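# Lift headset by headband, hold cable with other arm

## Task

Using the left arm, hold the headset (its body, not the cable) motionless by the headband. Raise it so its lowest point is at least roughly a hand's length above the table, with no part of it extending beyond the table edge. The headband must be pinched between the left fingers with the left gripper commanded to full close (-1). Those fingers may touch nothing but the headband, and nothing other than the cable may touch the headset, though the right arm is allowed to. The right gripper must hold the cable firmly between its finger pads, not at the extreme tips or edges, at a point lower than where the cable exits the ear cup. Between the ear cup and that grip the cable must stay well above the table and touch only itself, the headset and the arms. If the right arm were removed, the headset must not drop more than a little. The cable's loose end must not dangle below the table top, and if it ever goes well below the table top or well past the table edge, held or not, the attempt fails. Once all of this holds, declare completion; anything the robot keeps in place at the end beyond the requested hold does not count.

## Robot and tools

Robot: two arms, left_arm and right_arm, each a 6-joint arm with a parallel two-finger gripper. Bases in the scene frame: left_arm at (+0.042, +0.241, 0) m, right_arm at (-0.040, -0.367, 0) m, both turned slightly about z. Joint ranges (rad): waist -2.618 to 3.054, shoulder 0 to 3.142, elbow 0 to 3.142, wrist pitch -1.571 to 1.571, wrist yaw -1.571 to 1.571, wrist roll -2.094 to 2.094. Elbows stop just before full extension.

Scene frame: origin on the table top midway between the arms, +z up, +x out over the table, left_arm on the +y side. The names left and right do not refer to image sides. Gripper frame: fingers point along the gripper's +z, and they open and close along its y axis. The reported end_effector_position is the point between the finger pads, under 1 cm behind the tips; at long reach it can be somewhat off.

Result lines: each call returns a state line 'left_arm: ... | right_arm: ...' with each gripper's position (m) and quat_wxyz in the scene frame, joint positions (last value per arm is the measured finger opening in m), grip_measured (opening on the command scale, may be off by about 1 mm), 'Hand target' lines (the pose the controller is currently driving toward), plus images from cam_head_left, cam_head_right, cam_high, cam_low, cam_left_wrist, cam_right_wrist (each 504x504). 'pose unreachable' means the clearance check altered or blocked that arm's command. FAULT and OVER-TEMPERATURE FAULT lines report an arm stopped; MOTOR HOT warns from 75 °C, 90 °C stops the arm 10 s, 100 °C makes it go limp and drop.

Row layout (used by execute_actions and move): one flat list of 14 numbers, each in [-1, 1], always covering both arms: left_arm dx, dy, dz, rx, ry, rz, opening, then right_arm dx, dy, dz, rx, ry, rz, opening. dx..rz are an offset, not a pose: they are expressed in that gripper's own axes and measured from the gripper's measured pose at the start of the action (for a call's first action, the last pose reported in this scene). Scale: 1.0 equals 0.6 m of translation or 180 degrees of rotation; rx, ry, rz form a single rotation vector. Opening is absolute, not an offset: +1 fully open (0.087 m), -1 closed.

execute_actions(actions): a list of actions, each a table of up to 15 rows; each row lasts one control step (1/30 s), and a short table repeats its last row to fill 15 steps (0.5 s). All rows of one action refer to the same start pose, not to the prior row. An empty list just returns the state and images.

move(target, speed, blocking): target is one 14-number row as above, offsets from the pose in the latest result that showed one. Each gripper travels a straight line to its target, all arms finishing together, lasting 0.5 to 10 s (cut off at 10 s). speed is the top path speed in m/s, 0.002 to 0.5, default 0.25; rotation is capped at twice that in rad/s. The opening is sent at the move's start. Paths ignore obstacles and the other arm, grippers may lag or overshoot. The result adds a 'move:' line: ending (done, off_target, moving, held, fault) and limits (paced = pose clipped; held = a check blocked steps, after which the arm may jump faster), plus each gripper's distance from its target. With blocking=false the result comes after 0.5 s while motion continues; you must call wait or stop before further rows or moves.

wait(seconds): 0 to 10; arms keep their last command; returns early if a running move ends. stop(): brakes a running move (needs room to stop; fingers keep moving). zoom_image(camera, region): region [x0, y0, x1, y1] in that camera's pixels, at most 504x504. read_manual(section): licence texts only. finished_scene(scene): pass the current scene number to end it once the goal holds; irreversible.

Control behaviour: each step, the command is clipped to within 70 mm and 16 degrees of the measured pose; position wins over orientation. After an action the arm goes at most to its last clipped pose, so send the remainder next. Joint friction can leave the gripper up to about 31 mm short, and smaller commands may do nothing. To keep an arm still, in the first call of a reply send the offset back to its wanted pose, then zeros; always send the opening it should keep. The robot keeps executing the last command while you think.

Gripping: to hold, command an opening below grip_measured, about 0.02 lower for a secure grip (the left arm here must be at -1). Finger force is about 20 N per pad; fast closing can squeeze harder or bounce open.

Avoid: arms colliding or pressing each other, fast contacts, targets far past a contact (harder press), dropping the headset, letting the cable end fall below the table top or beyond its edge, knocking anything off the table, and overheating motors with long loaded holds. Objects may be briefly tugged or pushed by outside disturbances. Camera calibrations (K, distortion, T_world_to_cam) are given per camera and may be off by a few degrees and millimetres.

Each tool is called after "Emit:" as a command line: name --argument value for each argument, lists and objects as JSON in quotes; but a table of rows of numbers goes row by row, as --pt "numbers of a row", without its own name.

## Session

Emit:
execute_actions --actions '[]'

Scene clock: 0.00 s.
left_arm: end_effector_position=(+0.4990, +0.4046, +0.2873) grip_measured=+0.980 end_effector_quat_wxyz=(-0.394, +0.665, -0.592, +0.228) | right_arm: end_effector_position=(+0.2679, -0.0173, +0.1393) grip_measured=+0.993 end_effector_quat_wxyz=(+0.687, +0.044, +0.720, +0.083)
Joint positions: left_arm=[ 0.594  1.678  1.696 -0.65   0.124 -1.278  0.087] | right_arm=[1.04  1.875 0.892 0.886 1.123 0.268 0.087]
Joint velocities: left_arm=[-0.032 -0.022 -0.012 -0.007 -0.037  0.037  0.001] | right_arm=[ 0.007  0.012 -0.007 -0.037 -0.022 -0.051 -0.001]
Hand target (left_arm): +0.499, +0.405, +0.287; -0.394, +0.665, -0.592, +0.228
Hand target (right_arm): +0.268, -0.017, +0.139; +0.687, +0.044, +0.720, +0.083
camera_calibration (this result's frames):
cam_left_wrist: T_world_to_cam=[[0.600824, -0.00080831, 0.799381, -0.525174], [-0.466615, -0.812309, 0.349893, 0.47624], [0.649061, -0.583227, -0.488432, 0.193779], [0, 0, 0, 1]] pos_world=[0.411984, 0.499447, 0.347829]
cam_right_wrist: T_world_to_cam=[[0.0724052, -0.980153, -0.18455, -0.0137046], [-0.785851, 0.0578765, -0.615702, 0.320997], [0.614163, 0.189608, -0.766063, 0.086745], [0, 0, 0, 1]] pos_world=[0.199972, -0.0484584, 0.261561]

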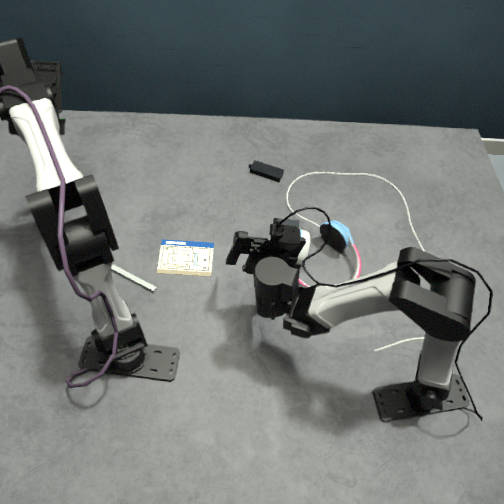

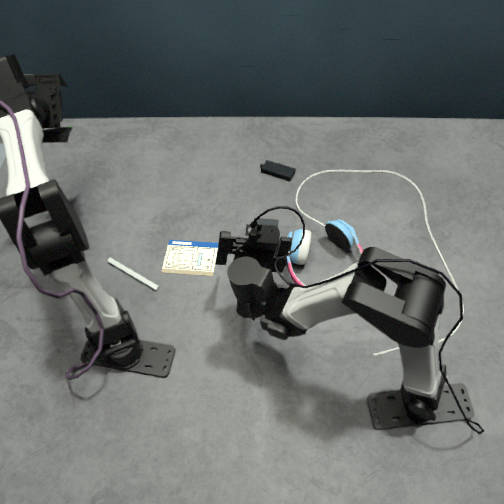

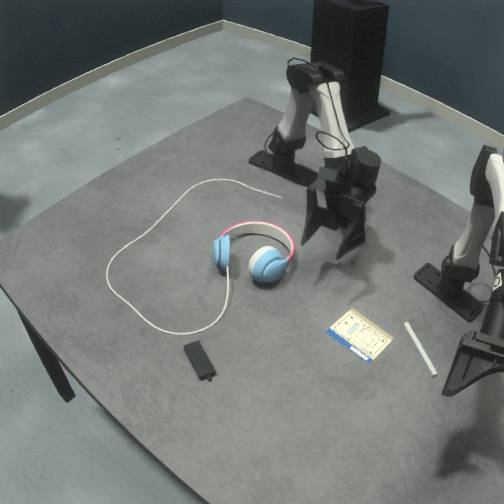

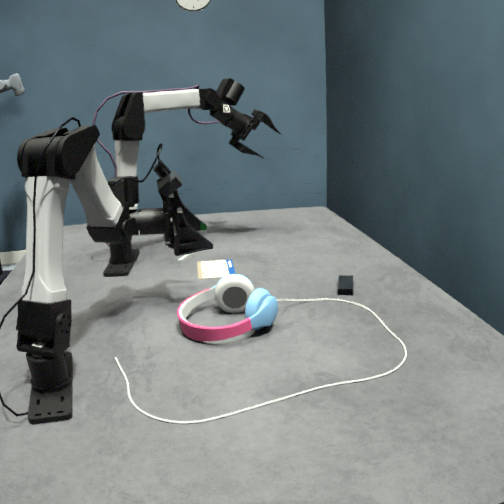

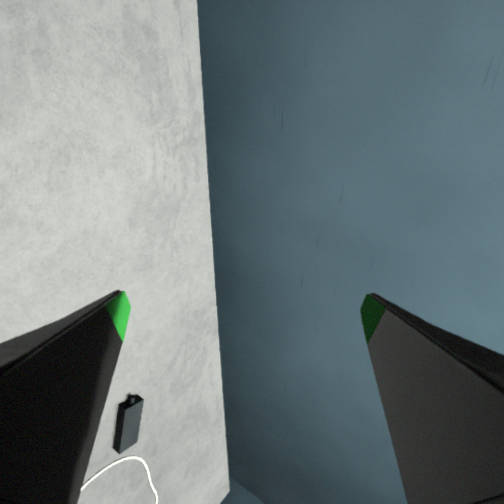

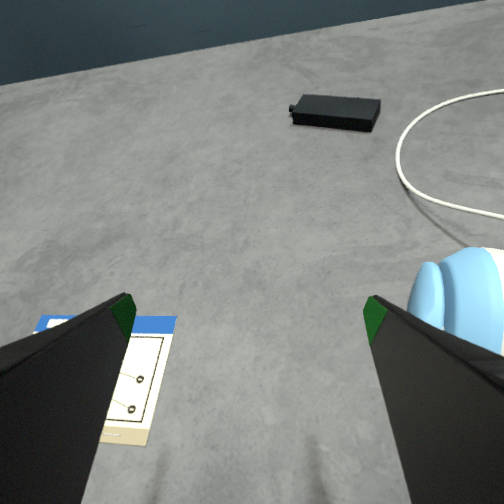

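Emit:
move --target '[0,0,0,0,0,0,1,-0.25,0,0,0,0,0,1]'

Emit:
move --target '[0,0,0,0,0,0,1,0,-0.7,0,0,0,0,1]'

Scene clock: 2.00 s.
left_arm: end_effector_position=(+0.4990, +0.4046, +0.2873) grip_measured=+0.980 end_effector_quat_wxyz=(-0.394, +0.665, -0.592, +0.228) | right_arm: end_effector_position=(+0.2720, -0.0455, +0.2804) grip_measured=+0.993 end_effector_quat_wxyz=(+0.688, +0.041, +0.720, +0.081)
Joint positions: left_arm=[ 0.594  1.678  1.696 -0.65   0.124 -1.278  0.087] | right_arm=[0.998 1.54  1.128 0.329 1.079 0.247 0.087]
Joint velocities: left_arm=[ 0.002  0.012 -0.002 -0.022 -0.051 -0.037 -0.001] | right_arm=[-0.012 -0.012  0.012 -0.022  0.037 -0.007  0.   ]
Hand target (left_arm): +0.499, +0.405, +0.287; -0.394, +0.665, -0.592, +0.228
Hand target (right_arm): +0.275, -0.048, +0.286; +0.687, +0.044, +0.720, +0.083
Off the commanded pose (left_arm): 0.000 m, 0 deg.
Off the commanded pose (right_arm): 0.008 m, 0 deg.
move: done
camera_calibration (this result's frames):
cam_left_wrist: T_world_to_cam=[[0.600824, -0.00080831, 0.799381, -0.525174], [-0.466615, -0.812309, 0.349893, 0.47624], [0.649061, -0.583227, -0.488432, 0.193779], [0, 0, 0, 1]] pos_world=[0.411984, 0.499447, 0.347829]
cam_right_wrist: T_world_to_cam=[[0.0744187, -0.981083, -0.178713, -0.017853], [-0.783824, 0.0532452, -0.618696, 0.412784], [0.616508, 0.186122, -0.765034, 0.196607], [0, 0, 0, 1]] pos_world=[0.203669, -0.0760869, 0.402608]

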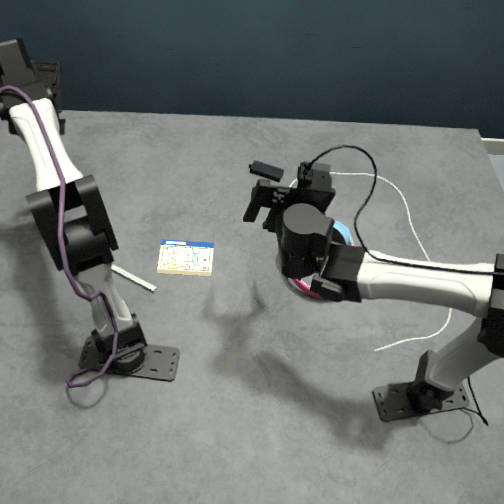

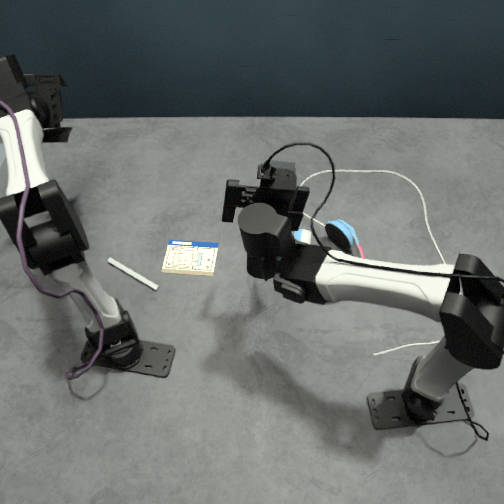

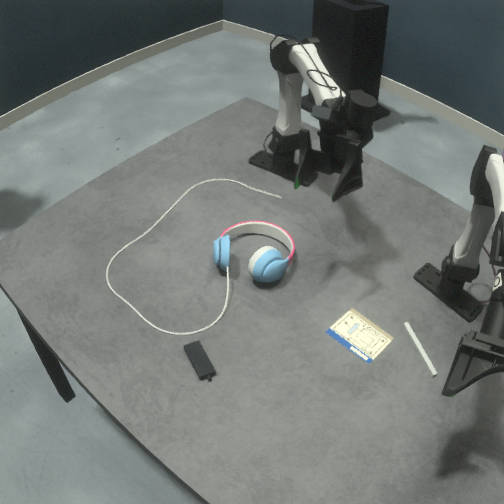

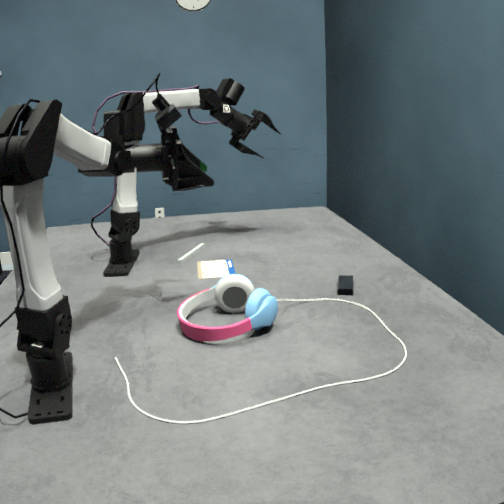

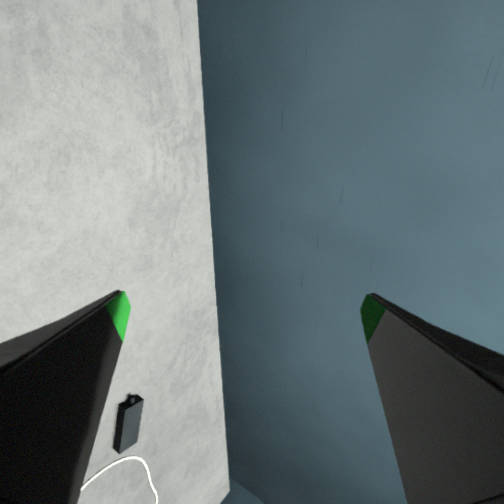

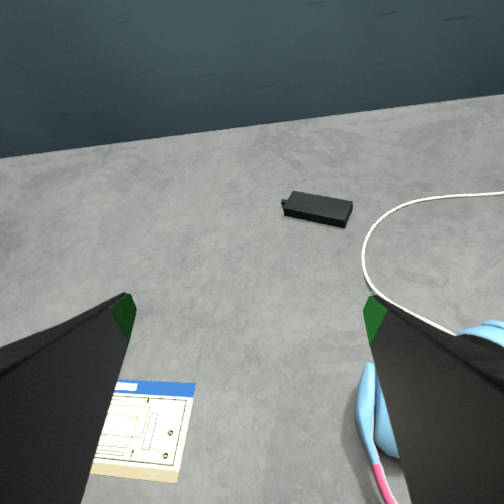

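Scene clock: 4.53 s.
left_arm: end_effector_position=(+0.4990, +0.4046, +0.2873) grip_measured=+0.980 end_effector_quat_wxyz=(-0.394, +0.665, -0.592, +0.228) | right_arm: end_effector_position=(+0.2907, -0.4546, +0.2020) grip_measured=+0.993 end_effector_quat_wxyz=(+0.690, +0.044, +0.717, +0.084)
Joint positions: left_arm=[ 0.594  1.678  1.696 -0.65   0.124 -1.278  0.087] | right_arm=[-0.734  1.002  0.421  0.54  -0.649  0.157  0.087]
Joint velocities: left_arm=[-0.007 -0.007 -0.022 -0.037 -0.037 -0.022  0.   ] | right_arm=[-0.042 -0.017 -0.002 -0.051 -0.051 -0.022  0.001]
Hand target (left_arm): +0.499, +0.405, +0.287; -0.394, +0.665, -0.592, +0.228
Hand target (right_arm): +0.292, -0.458, +0.197; +0.687, +0.047, +0.720, +0.087
Off the commanded pose (left_arm): 0.000 m, 0 deg.
Off the commanded pose (right_arm): 0.008 m, 1 deg.
move: done
camera_calibration (this result's frames):
cam_left_wrist: T_world_to_cam=[[0.600824, -0.00080831, 0.799381, -0.525174], [-0.466615, -0.812309, 0.349893, 0.47624], [0.649061, -0.583227, -0.488432, 0.193779], [0, 0, 0, 1]] pos_world=[0.411984, 0.499447, 0.347829]
cam_right_wrist: T_world_to_cam=[[0.0740343, -0.979845, -0.185536, -0.432592], [-0.780083, 0.0590045, -0.622888, 0.403082], [0.621281, 0.190849, -0.759992, 0.200951], [0, 0, 0, 1]] pos_world=[0.221617, -0.486008, 0.323534]

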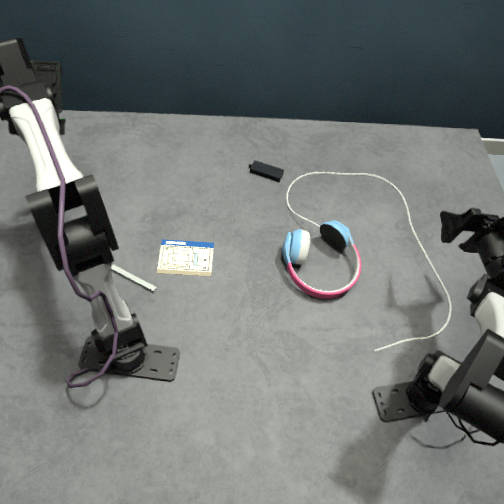

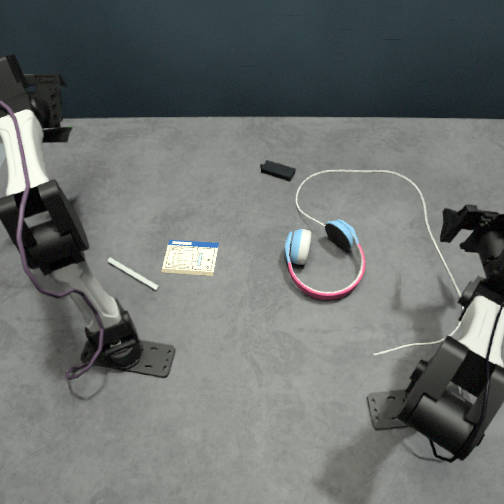

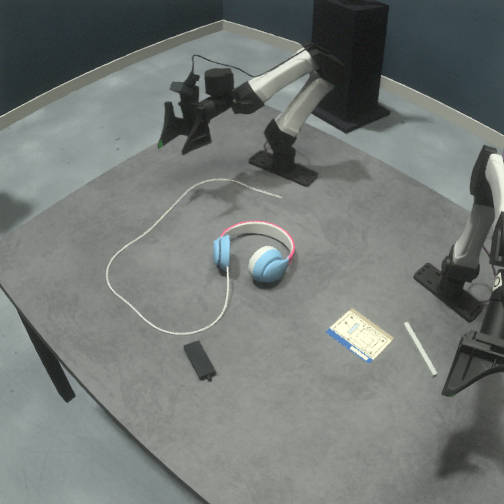

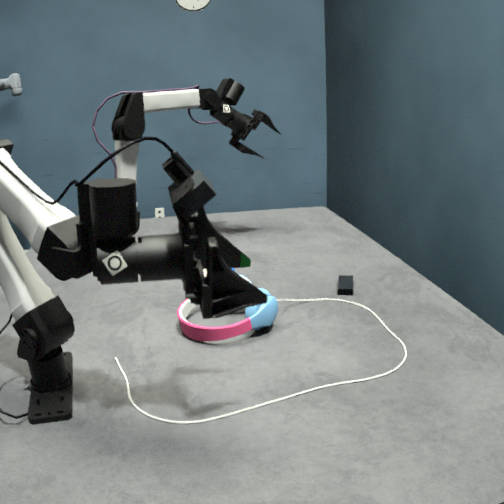

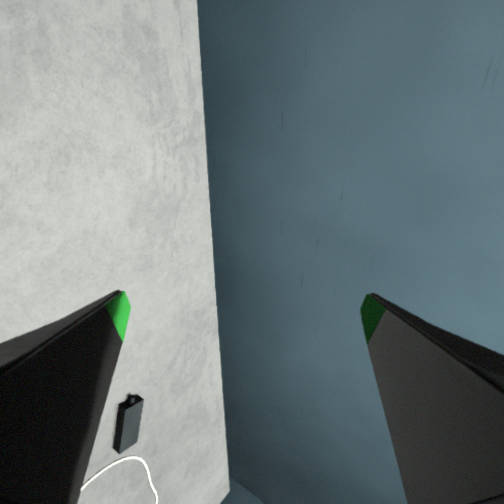

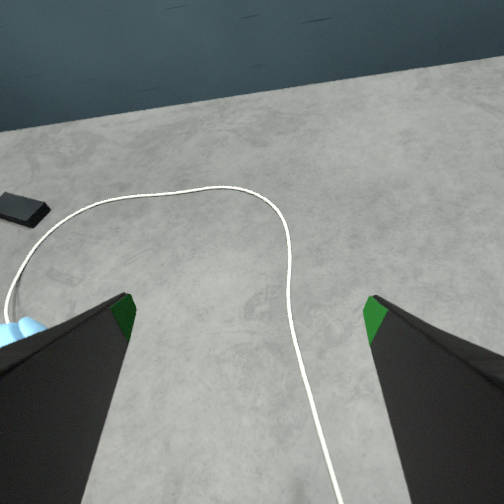

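Emit:
move --target '[0.46,0.148,-0.217,0.067,0.227,0.46,1,0,0,0,0,0,0,1]'

Scene clock: 8.53 s.
left_arm: end_effector_position=(+0.3933, +0.1120, +0.2463) grip_measured=+0.980 end_effector_quat_wxyz=(+0.296, +0.034, +0.940, -0.164) | right_arm: end_effector_position=(+0.2907, -0.4543, +0.2023) grip_measured=+0.993 end_effector_quat_wxyz=(+0.691, +0.043, +0.717, +0.084)
Joint positions: left_arm=[-0.114  1.55   1.657 -1.009  0.193 -0.232  0.087] | right_arm=[-0.734  1.002  0.421  0.541 -0.651  0.157  0.087]
Joint velocities: left_arm=[-0.012 -0.007 -0.002 -0.007 -0.037  0.051 -0.001] | right_arm=[ 0.002 -0.007 -0.007 -0.066 -0.051  0.007  0.001]
Hand target (left_arm): +0.396, +0.110, +0.246; +0.294, +0.041, +0.941, -0.160
Hand target (right_arm): +0.291, -0.455, +0.202; +0.690, +0.044, +0.717, +0.084
Off the commanded pose (left_arm): 0.008 m, 1 deg.
Off the commanded pose (right_arm): 0.000 m, 0 deg.
move: done
camera_calibration (this result's frames):
cam_left_wrist: T_world_to_cam=[[-0.153965, -0.941226, 0.300647, 0.0958961], [-0.945719, 0.228512, 0.23108, 0.304672], [-0.2862, -0.24875, -0.925318, 0.509696], [0, 0, 0, 1]] pos_world=[0.448774, 0.147425, 0.372396]
cam_right_wrist: T_world_to_cam=[[0.0761443, -0.979847, -0.184668, -0.433038], [-0.779377, 0.0570286, -0.623955, 0.402405], [0.621912, 0.191436, -0.759327, 0.201073], [0, 0, 0, 1]] pos_world=[0.221548, -0.485753, 0.323794]

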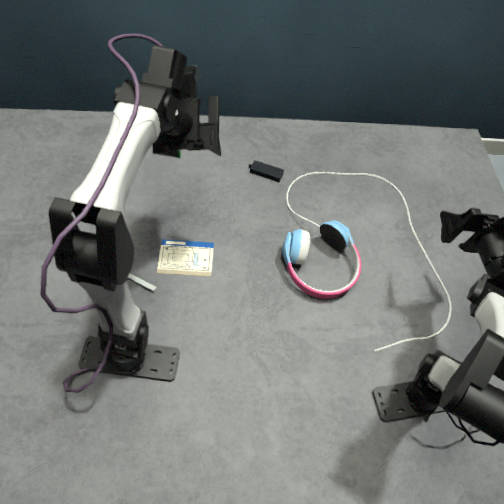

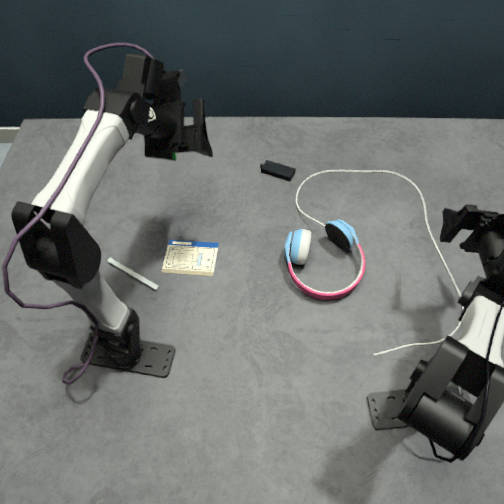

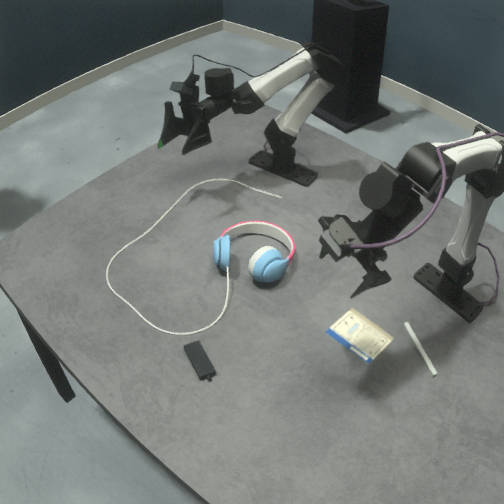

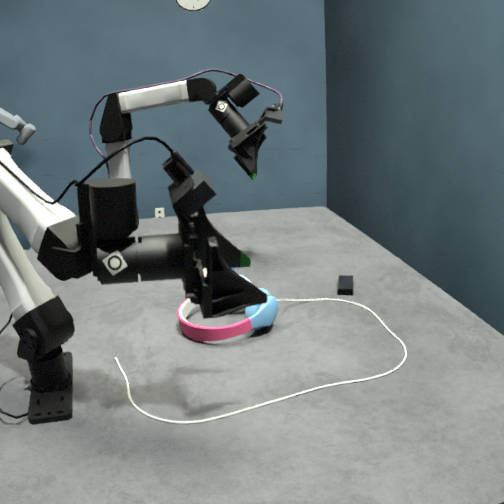

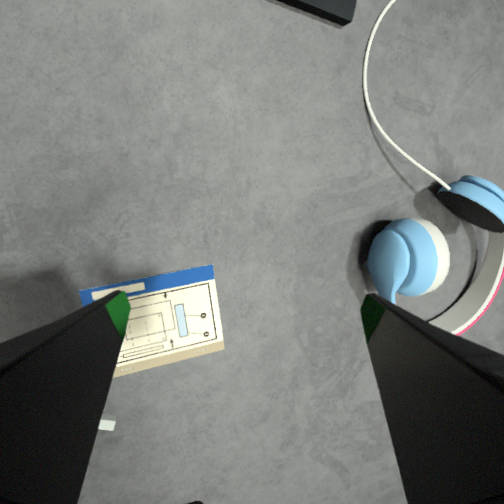

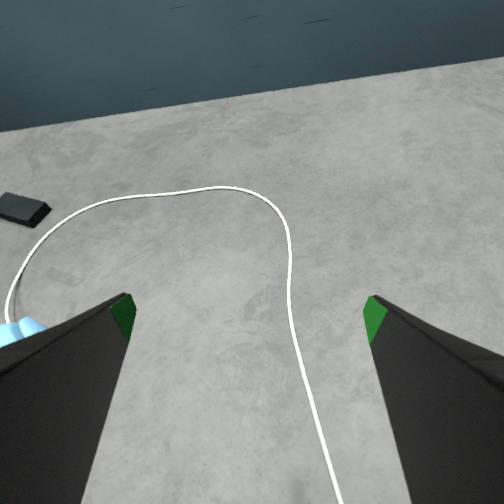

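Emit:
move --target '[0.407,-0.46,0.145,0.066,0.232,0.456,1,0,0,0,0,0,0,1]'

Scene clock: 12.40 s.
left_arm: end_effector_position=(+0.2003, -0.1812, +0.1272) grip_measured=+0.980 end_effector_quat_wxyz=(+0.069, +0.706, +0.705, -0.018) | right_arm: end_effector_position=(+0.2907, -0.4543, +0.2023) grip_measured=+0.993 end_effector_quat_wxyz=(+0.691, +0.043, +0.717, +0.084)
Joint positions: left_arm=[-1.13   2.438  2.584 -1.578 -0.029  0.321  0.087] | right_arm=[-0.734  1.002  0.421  0.541 -0.651  0.157  0.087]
Joint velocities: left_arm=[-0.002  0.012 -0.007  0.066 -0.037  0.007  0.001] | right_arm=[-0.017  0.007 -0.007  0.022 -0.095 -0.007 -0.   ]
Hand target (left_arm): +0.200, -0.183, +0.125; +0.068, +0.710, +0.700, -0.014
Hand target (right_arm): +0.291, -0.454, +0.202; +0.691, +0.043, +0.717, +0.084
Off the commanded pose (left_arm): 0.009 m, 8 deg.
Off the commanded pose (right_arm): 0.000 m, 0 deg.
joint sent to its limit (left arm) — the command would take joint 4 (wrist pitch) past its lower limit, so that joint was sent only as far as its limit.
move: off_target (left_arm)
camera_calibration (this result's frames):
cam_left_wrist: T_world_to_cam=[[-0.997848, -0.0147756, -0.0638775, 0.209337], [-0.0545317, 0.727933, 0.683476, 0.0710543], [0.0363997, 0.685489, -0.727172, 0.350779], [0, 0, 0, 1]] pos_world=[0.199993, -0.289085, 0.219885]
cam_right_wrist: T_world_to_cam=[[0.0761443, -0.979847, -0.184668, -0.433038], [-0.779377, 0.0570286, -0.623955, 0.402405], [0.621912, 0.191436, -0.759327, 0.201073], [0, 0, 0, 1]] pos_world=[0.221548, -0.485753, 0.323794]

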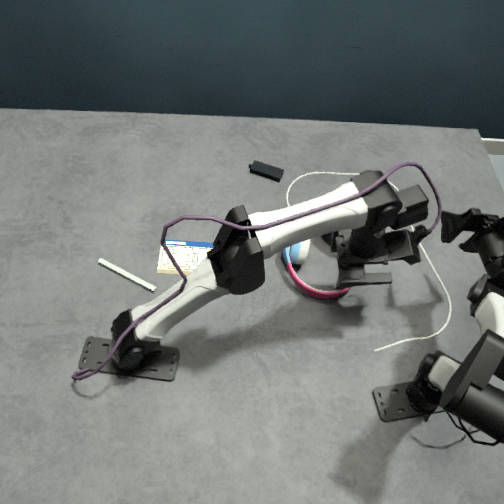

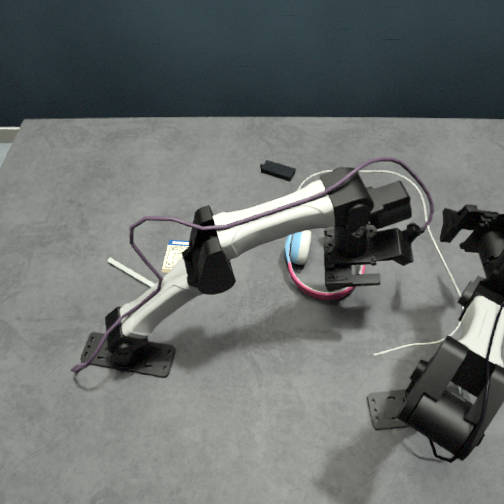

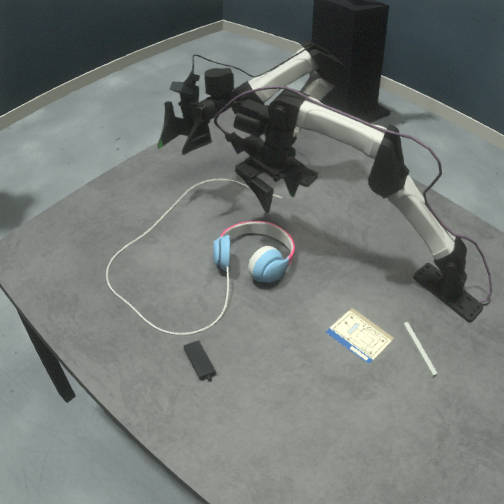

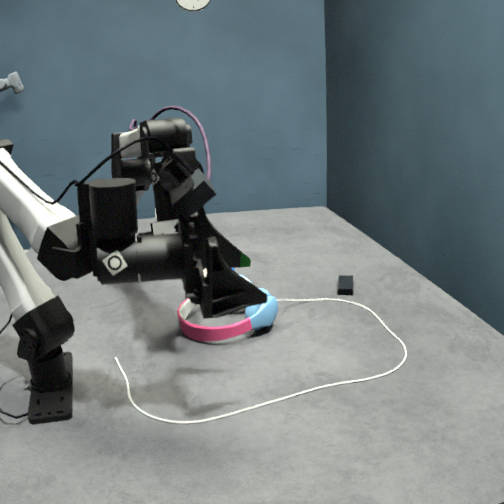

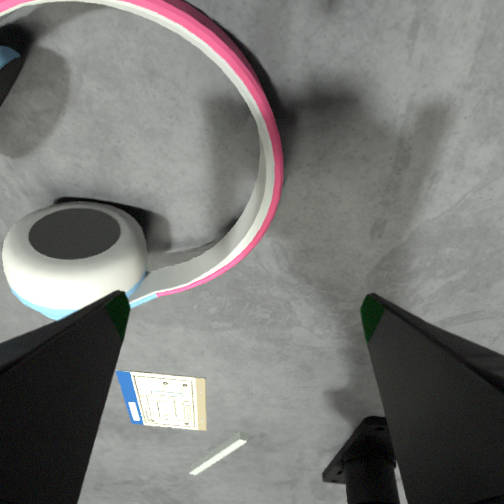

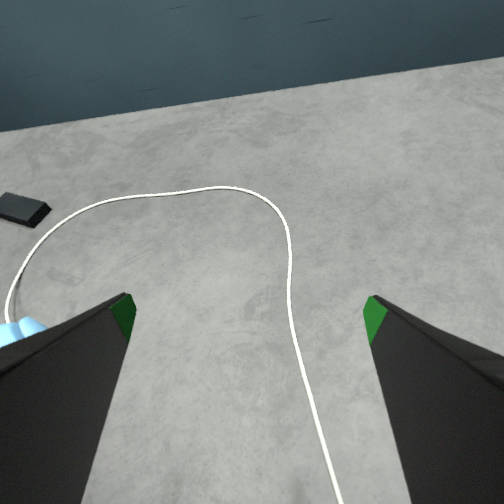

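Emit:
move --target '[0.024,-0.014,0.19,0,0,0,1,0,0,0,0,0,0,1]' --speed 0.08

Scene clock: 14.50 s.
left_arm: end_effector_position=(+0.2018, -0.1852, +0.0137) grip_measured=+0.980 end_effector_quat_wxyz=(+0.070, +0.706, +0.704, -0.018) | right_arm: end_effector_position=(+0.2907, -0.4543, +0.2023) grip_measured=+0.993 end_effector_quat_wxyz=(+0.691, +0.043, +0.717, +0.084)
Joint positions: left_arm=[-1.13   2.367  1.998 -1.061 -0.03   0.323  0.087] | right_arm=[-0.734  1.002  0.421  0.541 -0.651  0.157  0.087]
Joint velocities: left_arm=[-0.007 -0.007 -0.002  0.037 -0.051 -0.066 -0.002] | right_arm=[-0.017  0.002  0.002 -0.007  0.007 -0.037 -0.001]
Hand target (left_arm): +0.199, -0.183, +0.012; +0.069, +0.706, +0.705, -0.018
Hand target (right_arm): +0.291, -0.454, +0.202; +0.691, +0.043, +0.717, +0.084
Off the commanded pose (left_arm): 0.005 m, 0 deg.
Off the commanded pose (right_arm): 0.000 m, 0 deg.
move: done
camera_calibration (this result's frames):
cam_left_wrist: T_world_to_cam=[[-0.997803, -0.0134005, -0.0648817, 0.203742], [-0.0541696, 0.728847, 0.68253, 0.1518], [0.0381426, 0.684545, -0.727972, 0.270403], [0, 0, 0, 1]] pos_world=[0.201203, -0.293012, 0.106457]
cam_right_wrist: T_world_to_cam=[[0.0761443, -0.979847, -0.184668, -0.433038], [-0.779377, 0.0570286, -0.623955, 0.402405], [0.621912, 0.191436, -0.759327, 0.201073], [0, 0, 0, 1]] pos_world=[0.221548, -0.485753, 0.323794]

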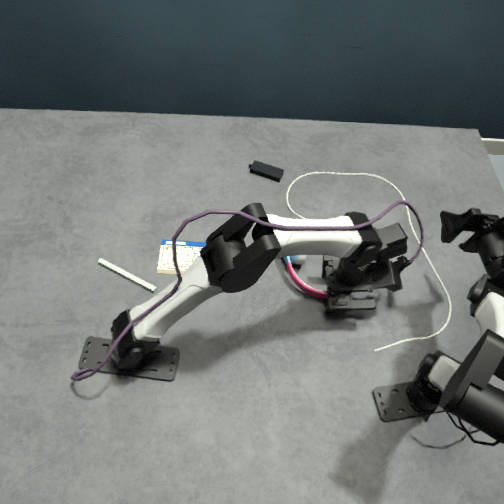

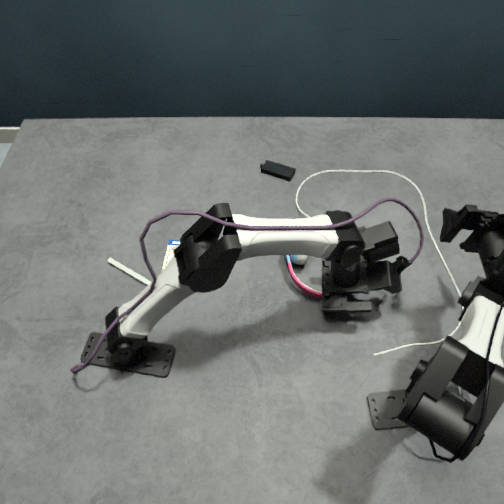

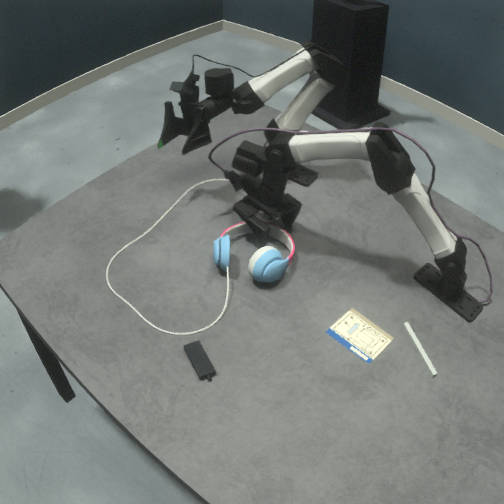

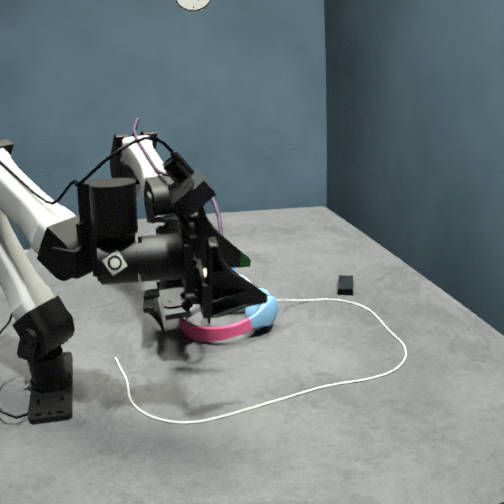

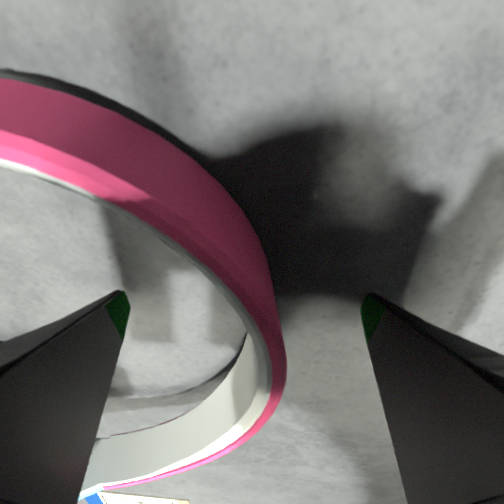

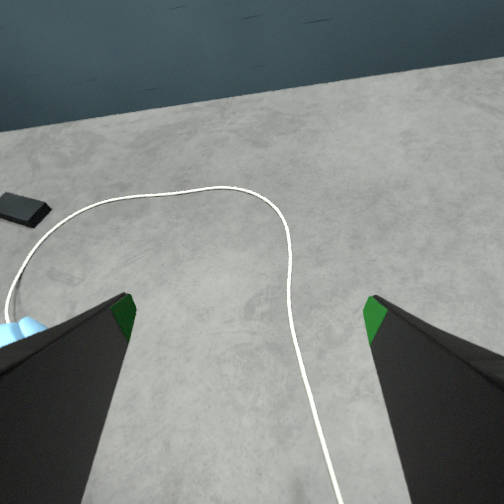

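Close and lift, shifting toward +y.

Emit:
move --target '[0,0,0,0,0,0,-1,0,0,0,0,0,0,1]'

Emit:
move --target '[0.05,0.03,-0.5,0,0,0,-1,0,0,0,0,0,0,1]' --speed 0.12

Scene clock: 15.30 s.
left_arm: end_effector_position=(+0.2038, -0.1849, +0.0139) grip_measured=-0.804 end_effector_quat_wxyz=(+0.073, +0.705, +0.705, -0.013) | right_arm: end_effector_position=(+0.2907, -0.4543, +0.2023) grip_measured=+0.993 end_effector_quat_wxyz=(+0.691, +0.043, +0.717, +0.084)
Joint positions: left_arm=[-1.13   2.367  1.998 -1.06  -0.043  0.321  0.009] | right_arm=[-0.734  1.002  0.421  0.541 -0.651  0.157  0.087]
Joint velocities: left_arm=[-0.027  0.002 -0.012 -0.007 -0.081 -0.022 -0.001] | right_arm=[ 0.012 -0.012  0.007 -0.051 -0.066 -0.066 -0.002]
Hand target (left_arm): +0.202, -0.185, +0.014; +0.069, +0.707, +0.704, -0.018
Hand target (right_arm): +0.291, -0.454, +0.202; +0.691, +0.043, +0.717, +0.084
Off the commanded pose (left_arm): 0.002 m, 1 deg.
Off the commanded pose (right_arm): 0.000 m, 0 deg.
move: done
camera_calibration (this result's frames):
cam_left_wrist: T_world_to_cam=[[-0.996866, -0.0169363, -0.077279, 0.205091], [-0.0653392, 0.727001, 0.68352, 0.153438], [0.0446056, 0.686427, -0.725829, 0.269284], [0, 0, 0, 1]] pos_world=[0.202462, -0.29292, 0.106425]
cam_right_wrist: T_world_to_cam=[[0.0761443, -0.979847, -0.184668, -0.433038], [-0.779377, 0.0570286, -0.623955, 0.402405], [0.621912, 0.191436, -0.759327, 0.201073], [0, 0, 0, 1]] pos_world=[0.221548, -0.485753, 0.323794]

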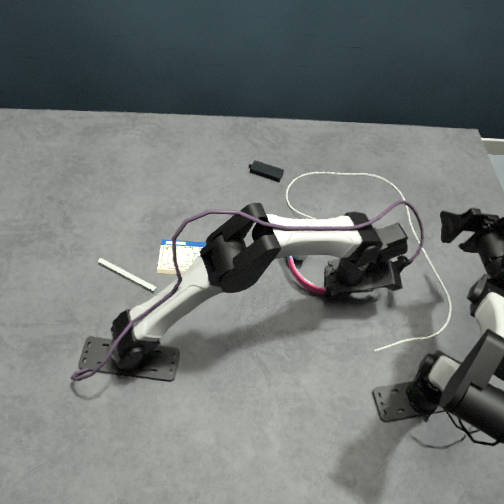

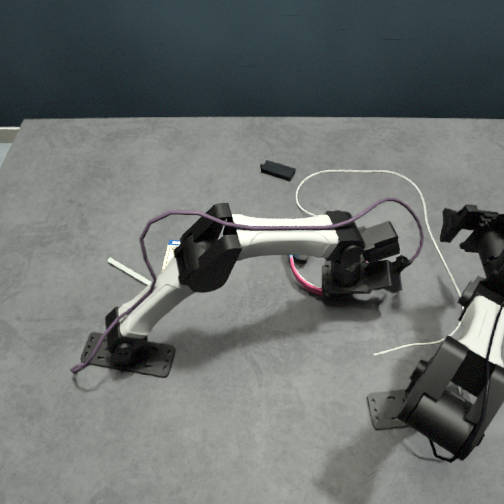

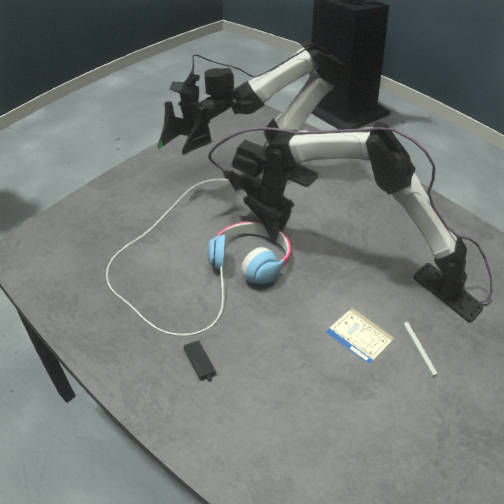

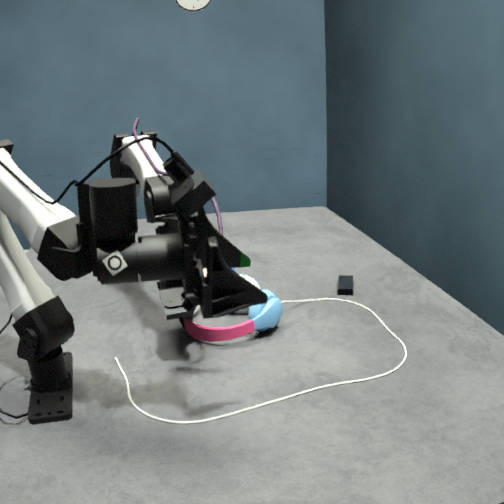

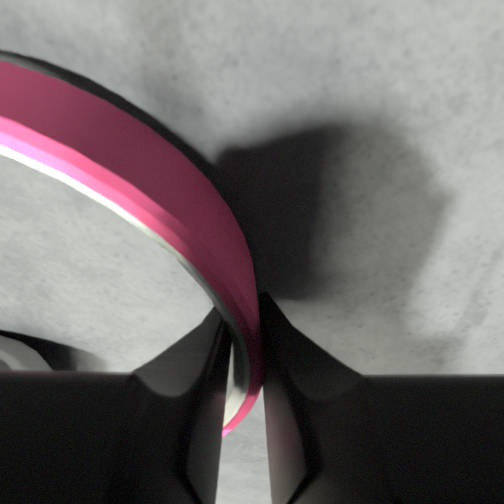

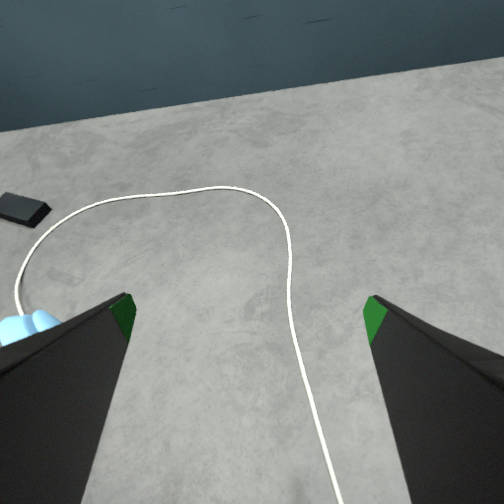

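Scene clock: 18.20 s.
left_arm: end_effector_position=(+0.1911, -0.1168, +0.2876) grip_measured=-0.815 end_effector_quat_wxyz=(+0.219, +0.689, +0.685, -0.092) | right_arm: end_effector_position=(+0.2907, -0.4543, +0.2023) grip_measured=+0.993 end_effector_quat_wxyz=(+0.691, +0.043, +0.717, +0.084)
Joint positions: left_arm=[-1.099  1.958  2.451 -1.586 -0.017  0.358  0.008] | right_arm=[-0.734  1.002  0.421  0.541 -0.651  0.157  0.087]
Joint velocities: left_arm=[-0.007 -0.007 -0.002 -0.066  0.007  0.022 -0.   ] | right_arm=[-0.002 -0.007 -0.002 -0.037  0.066  0.081  0.   ]
Hand target (left_arm): +0.198, -0.111, +0.304; +0.246, +0.685, +0.680, -0.089
Hand target (right_arm): +0.291, -0.454, +0.202; +0.691, +0.043, +0.717, +0.084
Off the commanded pose (left_arm): 0.022 m, 19 deg; orientation clipped at the last step of the last action.
Off the commanded pose (right_arm): 0.000 m, 0 deg.
joint sent to its limit (left arm) — the command would take joint 4 (wrist pitch) past its lower limit, so that joint was sent only as far as its limit.
move: off_target (left_arm); limits=paced
camera_calibration (this result's frames):
cam_left_wrist: T_world_to_cam=[[-0.985432, -0.0437171, -0.164357, 0.23448], [-0.108655, 0.905289, 0.410664, 0.0235872], [0.130838, 0.42254, -0.896851, 0.42369], [0, 0, 0, 1]] pos_world=[0.178192, -0.190129, 0.408839]
cam_right_wrist: T_world_to_cam=[[0.0761443, -0.979847, -0.184668, -0.433038], [-0.779377, 0.0570286, -0.623955, 0.402405], [0.621912, 0.191436, -0.759327, 0.201073], [0, 0, 0, 1]] pos_world=[0.221548, -0.485753, 0.323794]

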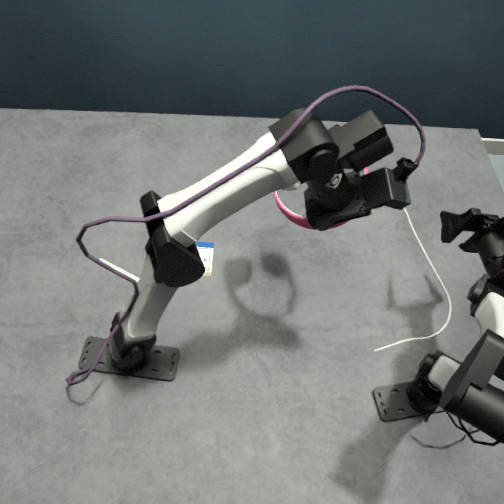

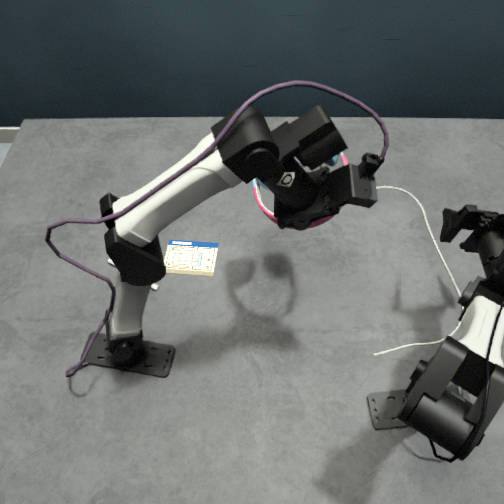

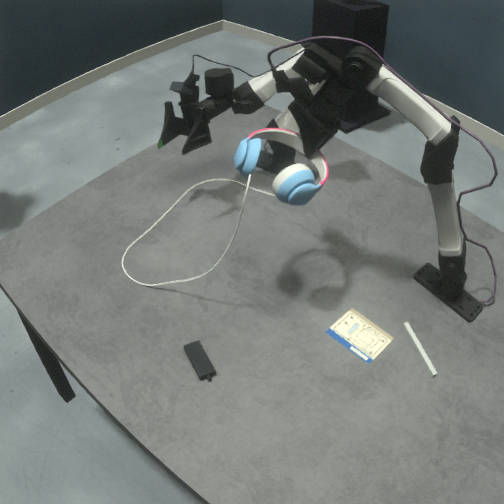

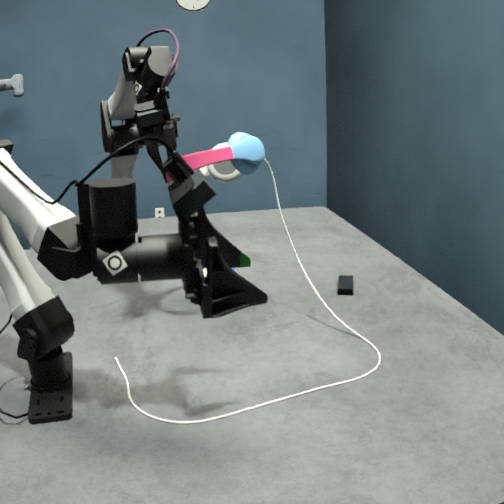

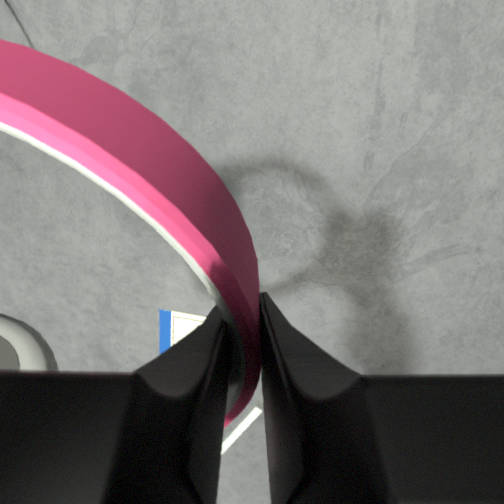

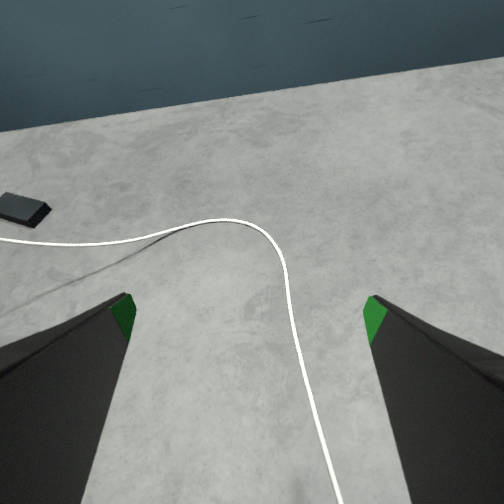

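Emit:
move --target '[0,0,0,0,0,0,-1,0.188,0.392,0.205,-0.32,0,0,1]' --speed 0.2

Scene clock: 21.63 s.
left_arm: end_effector_position=(+0.1877, -0.1182, +0.2874) grip_measured=-0.815 end_effector_quat_wxyz=(+0.215, +0.688, +0.686, -0.101) | right_arm: end_effector_position=(+0.3970, -0.1998, +0.1362) grip_measured=+0.993 end_effector_quat_wxyz=(+0.634, -0.291, +0.588, +0.410)
Joint positions: left_arm=[-1.099  1.958  2.451 -1.585  0.002  0.351  0.008] | right_arm=[-0.114  2.055  0.809  1.503 -0.989  0.329  0.087]
Joint velocities: left_arm=[-0.007 -0.017  0.007 -0.007  0.051  0.022 -0.001] | right_arm=[-0.012  0.007  0.002 -0.022 -0.007  0.022 -0.001]
Hand target (left_arm): +0.191, -0.117, +0.288; +0.219, +0.689, +0.685, -0.092
Hand target (right_arm): +0.399, -0.195, +0.132; +0.630, -0.297, +0.585, +0.416
Off the commanded pose (left_arm): 0.004 m, 1 deg.
Off the commanded pose (right_arm): 0.008 m, 1 deg.
move: done
camera_calibration (this result's frames):
cam_left_wrist: T_world_to_cam=[[-0.98846, -0.0425305, -0.145387, 0.226317], [-0.0988037, 0.908528, 0.405974, 0.0244593], [0.114822, 0.415654, -0.902246, 0.428196], [0, 0, 0, 1]] pos_world=[0.176955, -0.190578, 0.409312]
cam_right_wrist: T_world_to_cam=[[0.872554, -0.475179, -0.113381, -0.429055], [-0.387844, -0.532706, -0.752198, 0.173663], [0.29703, 0.700307, -0.64911, 0.251689], [0, 0, 0, 1]] pos_world=[0.366968, -0.287626, 0.245356]

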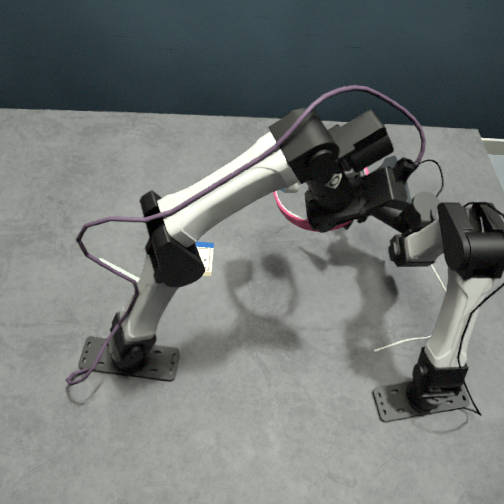

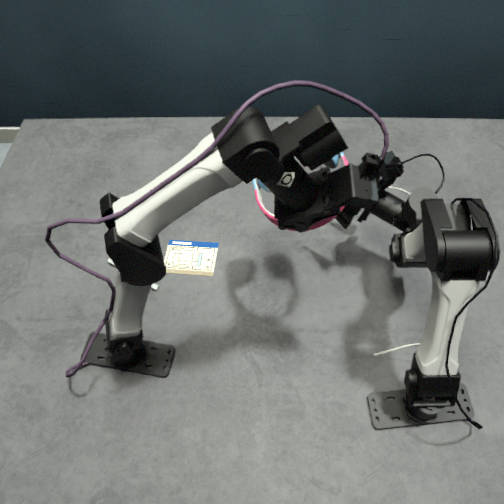

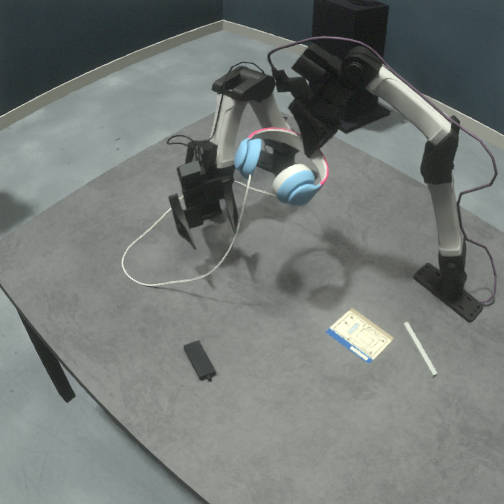

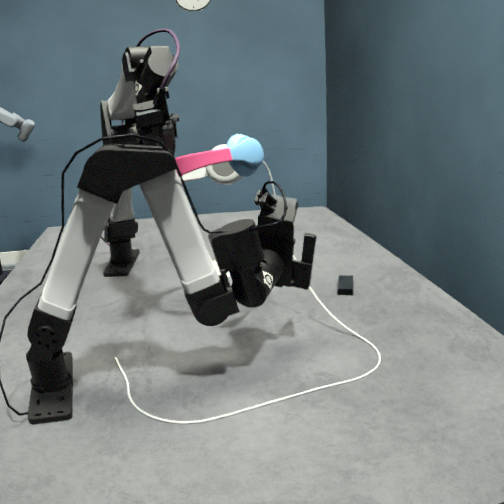

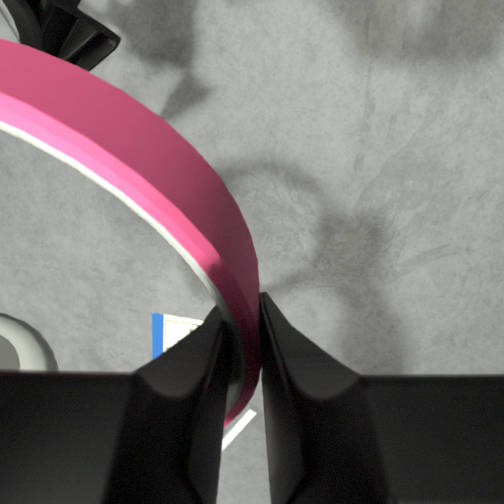

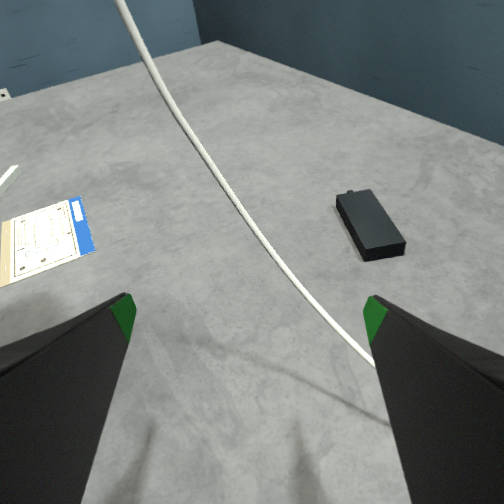

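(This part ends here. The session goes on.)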